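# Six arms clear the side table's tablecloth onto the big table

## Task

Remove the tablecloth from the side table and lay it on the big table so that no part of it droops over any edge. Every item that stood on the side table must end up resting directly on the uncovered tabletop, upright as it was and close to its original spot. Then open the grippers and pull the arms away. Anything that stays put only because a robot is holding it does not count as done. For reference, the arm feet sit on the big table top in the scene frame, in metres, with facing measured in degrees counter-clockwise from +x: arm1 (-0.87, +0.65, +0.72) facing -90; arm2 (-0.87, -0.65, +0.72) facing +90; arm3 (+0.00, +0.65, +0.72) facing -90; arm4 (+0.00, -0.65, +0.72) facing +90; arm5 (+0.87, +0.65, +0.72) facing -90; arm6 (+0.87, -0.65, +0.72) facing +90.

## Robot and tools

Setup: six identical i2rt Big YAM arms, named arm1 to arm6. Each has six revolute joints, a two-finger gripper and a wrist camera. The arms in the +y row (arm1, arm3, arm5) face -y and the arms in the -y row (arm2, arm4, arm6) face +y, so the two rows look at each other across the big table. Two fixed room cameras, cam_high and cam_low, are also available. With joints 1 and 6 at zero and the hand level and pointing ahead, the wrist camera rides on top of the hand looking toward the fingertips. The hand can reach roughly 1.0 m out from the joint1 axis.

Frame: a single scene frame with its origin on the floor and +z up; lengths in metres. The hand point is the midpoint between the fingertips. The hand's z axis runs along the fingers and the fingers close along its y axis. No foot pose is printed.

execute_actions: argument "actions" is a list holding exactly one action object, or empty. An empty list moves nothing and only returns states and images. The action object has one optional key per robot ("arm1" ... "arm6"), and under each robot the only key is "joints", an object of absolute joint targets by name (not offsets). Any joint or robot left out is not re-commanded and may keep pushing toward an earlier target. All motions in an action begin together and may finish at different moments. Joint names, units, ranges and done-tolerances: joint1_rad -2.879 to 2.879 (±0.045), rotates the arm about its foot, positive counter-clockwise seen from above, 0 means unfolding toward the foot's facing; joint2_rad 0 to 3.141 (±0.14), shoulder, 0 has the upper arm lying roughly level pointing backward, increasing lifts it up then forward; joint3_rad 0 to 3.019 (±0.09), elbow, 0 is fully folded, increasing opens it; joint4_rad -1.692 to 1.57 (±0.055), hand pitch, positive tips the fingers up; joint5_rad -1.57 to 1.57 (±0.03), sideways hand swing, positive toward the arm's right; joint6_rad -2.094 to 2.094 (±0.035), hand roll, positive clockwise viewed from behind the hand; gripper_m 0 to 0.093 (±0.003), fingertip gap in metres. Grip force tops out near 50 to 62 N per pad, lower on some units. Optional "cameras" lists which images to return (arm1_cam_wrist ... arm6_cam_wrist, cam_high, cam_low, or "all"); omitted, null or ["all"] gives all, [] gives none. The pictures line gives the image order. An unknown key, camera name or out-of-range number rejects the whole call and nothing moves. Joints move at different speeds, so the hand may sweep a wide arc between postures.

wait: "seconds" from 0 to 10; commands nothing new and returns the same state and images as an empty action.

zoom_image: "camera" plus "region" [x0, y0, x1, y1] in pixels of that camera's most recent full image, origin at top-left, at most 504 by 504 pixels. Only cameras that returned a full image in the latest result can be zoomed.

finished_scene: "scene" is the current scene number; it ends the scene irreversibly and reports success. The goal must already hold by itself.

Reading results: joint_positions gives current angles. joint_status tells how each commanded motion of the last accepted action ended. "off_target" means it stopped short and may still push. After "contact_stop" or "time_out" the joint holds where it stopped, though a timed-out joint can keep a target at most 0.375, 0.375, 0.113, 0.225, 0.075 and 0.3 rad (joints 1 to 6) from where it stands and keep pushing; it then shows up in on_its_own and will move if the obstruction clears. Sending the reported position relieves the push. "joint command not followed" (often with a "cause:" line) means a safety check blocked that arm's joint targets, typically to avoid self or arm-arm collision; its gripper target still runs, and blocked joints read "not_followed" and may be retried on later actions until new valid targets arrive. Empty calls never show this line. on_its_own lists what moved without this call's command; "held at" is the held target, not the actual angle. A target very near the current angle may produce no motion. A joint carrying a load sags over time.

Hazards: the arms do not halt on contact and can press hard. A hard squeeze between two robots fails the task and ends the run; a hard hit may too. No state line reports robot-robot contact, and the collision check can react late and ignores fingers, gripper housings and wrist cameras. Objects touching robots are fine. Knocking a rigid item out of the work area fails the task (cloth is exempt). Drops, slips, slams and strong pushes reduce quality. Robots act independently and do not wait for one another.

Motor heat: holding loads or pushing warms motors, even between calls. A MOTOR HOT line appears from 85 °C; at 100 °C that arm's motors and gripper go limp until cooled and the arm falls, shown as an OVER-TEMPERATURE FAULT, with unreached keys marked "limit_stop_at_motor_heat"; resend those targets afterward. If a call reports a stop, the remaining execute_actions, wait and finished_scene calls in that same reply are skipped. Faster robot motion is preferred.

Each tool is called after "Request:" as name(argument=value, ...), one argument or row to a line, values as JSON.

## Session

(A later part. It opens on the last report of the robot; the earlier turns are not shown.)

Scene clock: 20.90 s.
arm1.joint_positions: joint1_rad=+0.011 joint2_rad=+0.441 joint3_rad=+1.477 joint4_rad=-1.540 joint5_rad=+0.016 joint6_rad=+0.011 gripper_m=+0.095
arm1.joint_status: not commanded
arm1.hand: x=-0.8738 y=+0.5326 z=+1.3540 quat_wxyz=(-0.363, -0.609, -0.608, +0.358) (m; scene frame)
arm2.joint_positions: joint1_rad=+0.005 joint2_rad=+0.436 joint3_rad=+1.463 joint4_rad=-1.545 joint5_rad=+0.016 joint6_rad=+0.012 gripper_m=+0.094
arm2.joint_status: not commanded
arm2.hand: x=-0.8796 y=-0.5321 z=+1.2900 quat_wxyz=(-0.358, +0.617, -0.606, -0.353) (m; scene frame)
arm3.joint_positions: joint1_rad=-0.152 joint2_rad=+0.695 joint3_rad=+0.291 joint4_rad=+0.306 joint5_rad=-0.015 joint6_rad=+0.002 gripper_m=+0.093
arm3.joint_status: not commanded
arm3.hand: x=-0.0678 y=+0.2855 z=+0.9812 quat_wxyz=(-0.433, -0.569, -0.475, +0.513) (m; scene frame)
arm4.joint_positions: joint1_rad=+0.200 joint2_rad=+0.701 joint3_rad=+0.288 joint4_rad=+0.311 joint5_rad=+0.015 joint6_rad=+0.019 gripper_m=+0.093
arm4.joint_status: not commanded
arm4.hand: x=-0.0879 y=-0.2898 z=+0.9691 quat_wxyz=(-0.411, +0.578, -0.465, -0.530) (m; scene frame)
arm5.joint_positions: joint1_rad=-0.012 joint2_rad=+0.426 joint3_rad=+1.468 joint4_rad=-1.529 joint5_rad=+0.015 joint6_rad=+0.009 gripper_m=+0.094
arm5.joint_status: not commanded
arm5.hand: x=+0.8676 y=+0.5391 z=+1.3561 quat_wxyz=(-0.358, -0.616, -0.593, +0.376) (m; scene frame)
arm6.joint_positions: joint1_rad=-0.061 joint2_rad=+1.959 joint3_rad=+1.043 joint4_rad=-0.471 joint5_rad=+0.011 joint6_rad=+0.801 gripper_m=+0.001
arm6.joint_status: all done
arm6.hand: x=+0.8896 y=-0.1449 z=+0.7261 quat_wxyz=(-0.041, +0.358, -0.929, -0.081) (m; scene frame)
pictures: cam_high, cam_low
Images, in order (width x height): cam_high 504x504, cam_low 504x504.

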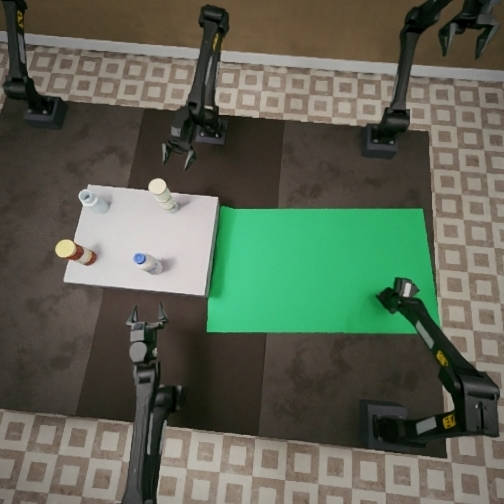

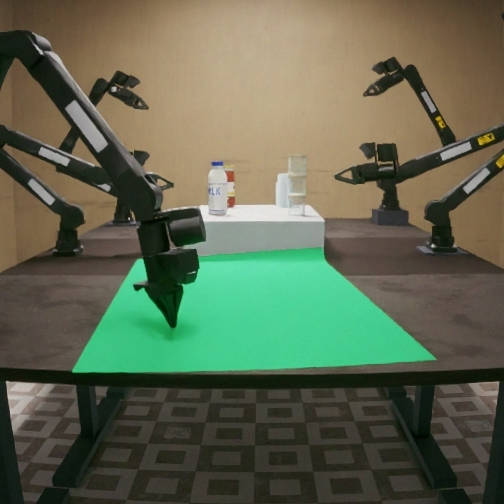

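Request:
execute_actions(
  actions=[
    {"arm3":{"joints":{"joint1_rad":0.43,"gripper_m":0}}},
  ],
  cameras=[],
)

Request:
execute_actions(
  actions=[
    {"arm3":{"joints":{"joint2_rad":1.6,"joint3_rad":1.28,"joint4_rad":-0.65}}},
  ],
  cameras=[],
)

Request:
execute_actions(
  actions=[
    {"arm3":{"joints":{"joint2_rad":2.1}}},
  ],
  cameras=[],
)

Request:
execute_actions(
  actions=[
    {"arm3":{"joints":{"joint1_rad":0.58}}},
  ],
  cameras=[],
)

Request:
execute_actions(
  actions=[
    {"arm3":{"joints":{"joint2_rad":1.4}},"arm6":{"joints":{"joint2_rad":1.3}}},
  ],
  cameras=["cam_high","cam_low"],
)

Scene clock: 22.60 s.
arm1.joint_positions: joint1_rad=+0.011 joint2_rad=+0.441 joint3_rad=+1.477 joint4_rad=-1.540 joint5_rad=+0.016 joint6_rad=+0.011 gripper_m=+0.095
arm1.joint_status: not commanded
arm1.hand: x=-0.8738 y=+0.5326 z=+1.3540 quat_wxyz=(-0.363, -0.609, -0.608, +0.358) (m; scene frame)
arm2.joint_positions: joint1_rad=+0.005 joint2_rad=+0.436 joint3_rad=+1.463 joint4_rad=-1.545 joint5_rad=+0.016 joint6_rad=+0.012 gripper_m=+0.094
arm2.joint_status: not commanded
arm2.hand: x=-0.8796 y=-0.5321 z=+1.2900 quat_wxyz=(-0.358, +0.617, -0.606, -0.353) (m; scene frame)
arm3.joint_positions: joint1_rad=+0.426 joint2_rad=+0.695 joint3_rad=+0.291 joint4_rad=+0.306 joint5_rad=-0.015 joint6_rad=+0.002 gripper_m=+0.000
arm3.joint_status: all done
arm3.hand: x=+0.1423 y=+0.3078 z=+0.9813 quat_wxyz=(-0.561, -0.409, -0.618, +0.369) (m; scene frame)
arm4.joint_positions: joint1_rad=+0.200 joint2_rad=+0.701 joint3_rad=+0.288 joint4_rad=+0.311 joint5_rad=+0.015 joint6_rad=+0.019 gripper_m=+0.093
arm4.joint_status: not commanded
arm4.hand: x=-0.0879 y=-0.2898 z=+0.9691 quat_wxyz=(-0.411, +0.578, -0.465, -0.530) (m; scene frame)
arm5.joint_positions: joint1_rad=-0.012 joint2_rad=+0.426 joint3_rad=+1.468 joint4_rad=-1.529 joint5_rad=+0.015 joint6_rad=+0.009 gripper_m=+0.094
arm5.joint_status: not commanded
arm5.hand: x=+0.8676 y=+0.5391 z=+1.3561 quat_wxyz=(-0.358, -0.616, -0.593, +0.376) (m; scene frame)
arm6.joint_positions: joint1_rad=-0.061 joint2_rad=+1.959 joint3_rad=+1.043 joint4_rad=-0.471 joint5_rad=+0.011 joint6_rad=+0.801 gripper_m=+0.001
arm6.joint_status: not commanded
arm6.hand: x=+0.8896 y=-0.1449 z=+0.7261 quat_wxyz=(-0.041, +0.358, -0.929, -0.081) (m; scene frame)
pictures: none
No camera images: the call's "cameras" was empty. Leave "cameras" out to get every camera's image.

Scene clock: 24.20 s.
arm1.joint_positions: joint1_rad=+0.011 joint2_rad=+0.441 joint3_rad=+1.477 joint4_rad=-1.540 joint5_rad=+0.016 joint6_rad=+0.011 gripper_m=+0.095
arm1.joint_status: not commanded
arm1.hand: x=-0.8738 y=+0.5326 z=+1.3540 quat_wxyz=(-0.363, -0.609, -0.608, +0.358) (m; scene frame)
arm2.joint_positions: joint1_rad=+0.005 joint2_rad=+0.436 joint3_rad=+1.463 joint4_rad=-1.545 joint5_rad=+0.016 joint6_rad=+0.012 gripper_m=+0.094
arm2.joint_status: not commanded
arm2.hand: x=-0.8796 y=-0.5321 z=+1.2900 quat_wxyz=(-0.358, +0.617, -0.606, -0.353) (m; scene frame)
arm3.joint_positions: joint1_rad=+0.426 joint2_rad=+1.613 joint3_rad=+1.219 joint4_rad=-0.643 joint5_rad=-0.015 joint6_rad=+0.002 gripper_m=+0.000
arm3.joint_status: all done
arm3.hand: x=+0.2231 y=+0.1108 z=+0.8778 quat_wxyz=(-0.223, -0.537, -0.802, +0.140) (m; scene frame)
arm4.joint_positions: joint1_rad=+0.200 joint2_rad=+0.701 joint3_rad=+0.288 joint4_rad=+0.311 joint5_rad=+0.015 joint6_rad=+0.019 gripper_m=+0.093
arm4.joint_status: not commanded
arm4.hand: x=-0.0879 y=-0.2898 z=+0.9691 quat_wxyz=(-0.411, +0.578, -0.465, -0.530) (m; scene frame)
arm5.joint_positions: joint1_rad=-0.012 joint2_rad=+0.426 joint3_rad=+1.468 joint4_rad=-1.529 joint5_rad=+0.015 joint6_rad=+0.009 gripper_m=+0.094
arm5.joint_status: not commanded
arm5.hand: x=+0.8676 y=+0.5391 z=+1.3561 quat_wxyz=(-0.358, -0.616, -0.593, +0.376) (m; scene frame)
arm6.joint_positions: joint1_rad=-0.061 joint2_rad=+1.959 joint3_rad=+1.043 joint4_rad=-0.471 joint5_rad=+0.011 joint6_rad=+0.801 gripper_m=+0.001
arm6.joint_status: not commanded
arm6.hand: x=+0.8896 y=-0.1449 z=+0.7261 quat_wxyz=(-0.041, +0.358, -0.929, -0.081) (m; scene frame)
pictures: none
No camera images: the call's "cameras" was empty. Leave "cameras" out to get every camera's image.

Scene clock: 25.40 s.
arm1.joint_positions: joint1_rad=+0.011 joint2_rad=+0.441 joint3_rad=+1.477 joint4_rad=-1.540 joint5_rad=+0.016 joint6_rad=+0.011 gripper_m=+0.095
arm1.joint_status: not commanded
arm1.hand: x=-0.8738 y=+0.5326 z=+1.3540 quat_wxyz=(-0.363, -0.609, -0.608, +0.358) (m; scene frame)
arm2.joint_positions: joint1_rad=+0.005 joint2_rad=+0.436 joint3_rad=+1.463 joint4_rad=-1.545 joint5_rad=+0.016 joint6_rad=+0.012 gripper_m=+0.094
arm2.joint_status: not commanded
arm2.hand: x=-0.8796 y=-0.5321 z=+1.2900 quat_wxyz=(-0.358, +0.617, -0.606, -0.353) (m; scene frame)
arm3.joint_positions: joint1_rad=+0.426 joint2_rad=+1.960 joint3_rad=+1.331 joint4_rad=-0.636 joint5_rad=-0.013 joint6_rad=+0.002 gripper_m=+0.000
arm3.joint_status: all done
arm3.hand: x=+0.2334 y=+0.0850 z=+0.7262 quat_wxyz=(-0.130, -0.551, -0.821, +0.079) (m; scene frame)
arm4.joint_positions: joint1_rad=+0.200 joint2_rad=+0.701 joint3_rad=+0.288 joint4_rad=+0.311 joint5_rad=+0.015 joint6_rad=+0.019 gripper_m=+0.093
arm4.joint_status: not commanded
arm4.hand: x=-0.0879 y=-0.2898 z=+0.9691 quat_wxyz=(-0.411, +0.578, -0.465, -0.530) (m; scene frame)
arm5.joint_positions: joint1_rad=-0.012 joint2_rad=+0.426 joint3_rad=+1.468 joint4_rad=-1.529 joint5_rad=+0.015 joint6_rad=+0.009 gripper_m=+0.094
arm5.joint_status: not commanded
arm5.hand: x=+0.8676 y=+0.5391 z=+1.3561 quat_wxyz=(-0.358, -0.616, -0.593, +0.376) (m; scene frame)
arm6.joint_positions: joint1_rad=-0.061 joint2_rad=+1.959 joint3_rad=+1.043 joint4_rad=-0.471 joint5_rad=+0.011 joint6_rad=+0.801 gripper_m=+0.001
arm6.joint_status: not commanded
arm6.hand: x=+0.8896 y=-0.1449 z=+0.7261 quat_wxyz=(-0.041, +0.358, -0.929, -0.081) (m; scene frame)
pictures: none
No camera images: the call's "cameras" was empty. Leave "cameras" out to get every camera's image.

Scene clock: 26.37 s.
arm1.joint_positions: joint1_rad=+0.011 joint2_rad=+0.441 joint3_rad=+1.477 joint4_rad=-1.540 joint5_rad=+0.016 joint6_rad=+0.011 gripper_m=+0.095
arm1.joint_status: not commanded
arm1.hand: x=-0.8738 y=+0.5326 z=+1.3540 quat_wxyz=(-0.363, -0.609, -0.608, +0.358) (m; scene frame)
arm2.joint_positions: joint1_rad=+0.005 joint2_rad=+0.436 joint3_rad=+1.463 joint4_rad=-1.545 joint5_rad=+0.016 joint6_rad=+0.012 gripper_m=+0.094
arm2.joint_status: not commanded
arm2.hand: x=-0.8796 y=-0.5321 z=+1.2900 quat_wxyz=(-0.358, +0.617, -0.606, -0.353) (m; scene frame)
arm3.joint_positions: joint1_rad=+0.559 joint2_rad=+1.964 joint3_rad=+1.336 joint4_rad=-0.630 joint5_rad=+0.006 joint6_rad=+0.002 gripper_m=+0.000
arm3.joint_status: all done
arm3.hand: x=+0.3048 y=+0.1165 z=+0.7262 quat_wxyz=(-0.134, -0.496, -0.854, +0.080) (m; scene frame)
arm4.joint_positions: joint1_rad=+0.200 joint2_rad=+0.701 joint3_rad=+0.288 joint4_rad=+0.311 joint5_rad=+0.015 joint6_rad=+0.019 gripper_m=+0.093
arm4.joint_status: not commanded
arm4.hand: x=-0.0879 y=-0.2898 z=+0.9691 quat_wxyz=(-0.411, +0.578, -0.465, -0.530) (m; scene frame)
arm5.joint_positions: joint1_rad=-0.012 joint2_rad=+0.426 joint3_rad=+1.468 joint4_rad=-1.529 joint5_rad=+0.015 joint6_rad=+0.009 gripper_m=+0.094
arm5.joint_status: not commanded
arm5.hand: x=+0.8676 y=+0.5391 z=+1.3561 quat_wxyz=(-0.358, -0.616, -0.593, +0.376) (m; scene frame)
arm6.joint_positions: joint1_rad=-0.061 joint2_rad=+1.959 joint3_rad=+1.043 joint4_rad=-0.471 joint5_rad=+0.011 joint6_rad=+0.801 gripper_m=+0.001
arm6.joint_status: not commanded
arm6.hand: x=+0.8896 y=-0.1449 z=+0.7261 quat_wxyz=(-0.041, +0.358, -0.929, -0.081) (m; scene frame)
pictures: none
No camera images: the call's "cameras" was empty. Leave "cameras" out to get every camera's image.

Scene clock: 28.03 s.
arm1.joint_positions: joint1_rad=+0.011 joint2_rad=+0.441 joint3_rad=+1.477 joint4_rad=-1.540 joint5_rad=+0.016 joint6_rad=+0.011 gripper_m=+0.095
arm1.joint_status: not commanded
arm1.hand: x=-0.8738 y=+0.5326 z=+1.3540 quat_wxyz=(-0.363, -0.609, -0.608, +0.358) (m; scene frame)
arm2.joint_positions: joint1_rad=+0.005 joint2_rad=+0.436 joint3_rad=+1.463 joint4_rad=-1.545 joint5_rad=+0.016 joint6_rad=+0.012 gripper_m=+0.094
arm2.joint_status: not commanded
arm2.hand: x=-0.8796 y=-0.5321 z=+1.2900 quat_wxyz=(-0.358, +0.617, -0.606, -0.353) (m; scene frame)
arm3.joint_positions: joint1_rad=+0.574 joint2_rad=+1.411 joint3_rad=+1.258 joint4_rad=-0.651 joint5_rad=-0.012 joint6_rad=+0.002 gripper_m=+0.000
arm3.joint_status: all done
arm3.hand: x=+0.2961 y=+0.1551 z=+1.0101 quat_wxyz=(-0.328, -0.457, -0.807, +0.179) (m; scene frame)
arm4.joint_positions: joint1_rad=+0.200 joint2_rad=+0.701 joint3_rad=+0.288 joint4_rad=+0.311 joint5_rad=+0.015 joint6_rad=+0.019 gripper_m=+0.093
arm4.joint_status: not commanded
arm4.hand: x=-0.0879 y=-0.2898 z=+0.9691 quat_wxyz=(-0.411, +0.578, -0.465, -0.530) (m; scene frame)
arm5.joint_positions: joint1_rad=-0.012 joint2_rad=+0.426 joint3_rad=+1.468 joint4_rad=-1.529 joint5_rad=+0.015 joint6_rad=+0.009 gripper_m=+0.094
arm5.joint_status: not commanded
arm5.hand: x=+0.8676 y=+0.5391 z=+1.3561 quat_wxyz=(-0.358, -0.616, -0.593, +0.376) (m; scene frame)
arm6.joint_positions: joint1_rad=-0.060 joint2_rad=+1.290 joint3_rad=+0.953 joint4_rad=-0.502 joint5_rad=+0.011 joint6_rad=+0.801 gripper_m=+0.001
arm6.joint_status: all done
arm6.hand: x=+0.8888 y=-0.1429 z=+1.0192 quat_wxyz=(-0.144, +0.335, -0.872, -0.326) (m; scene frame)
pictures: cam_high, cam_low
Images, in order (width x height): cam_high 504x504, cam_low 504x504.

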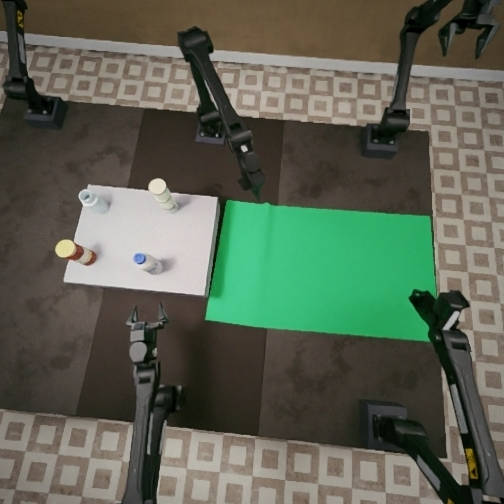

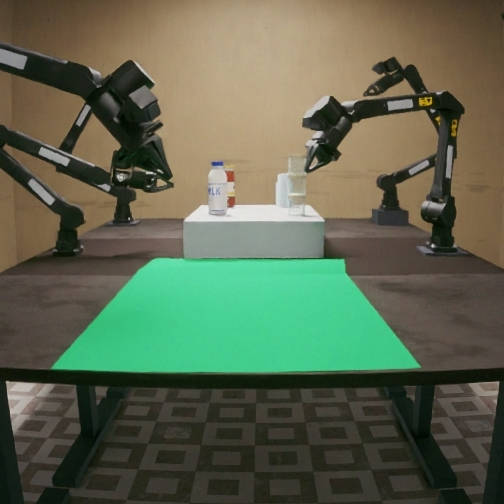

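Request:
finished_scene(
  scene=2,
)

The scene is finished: the task was done.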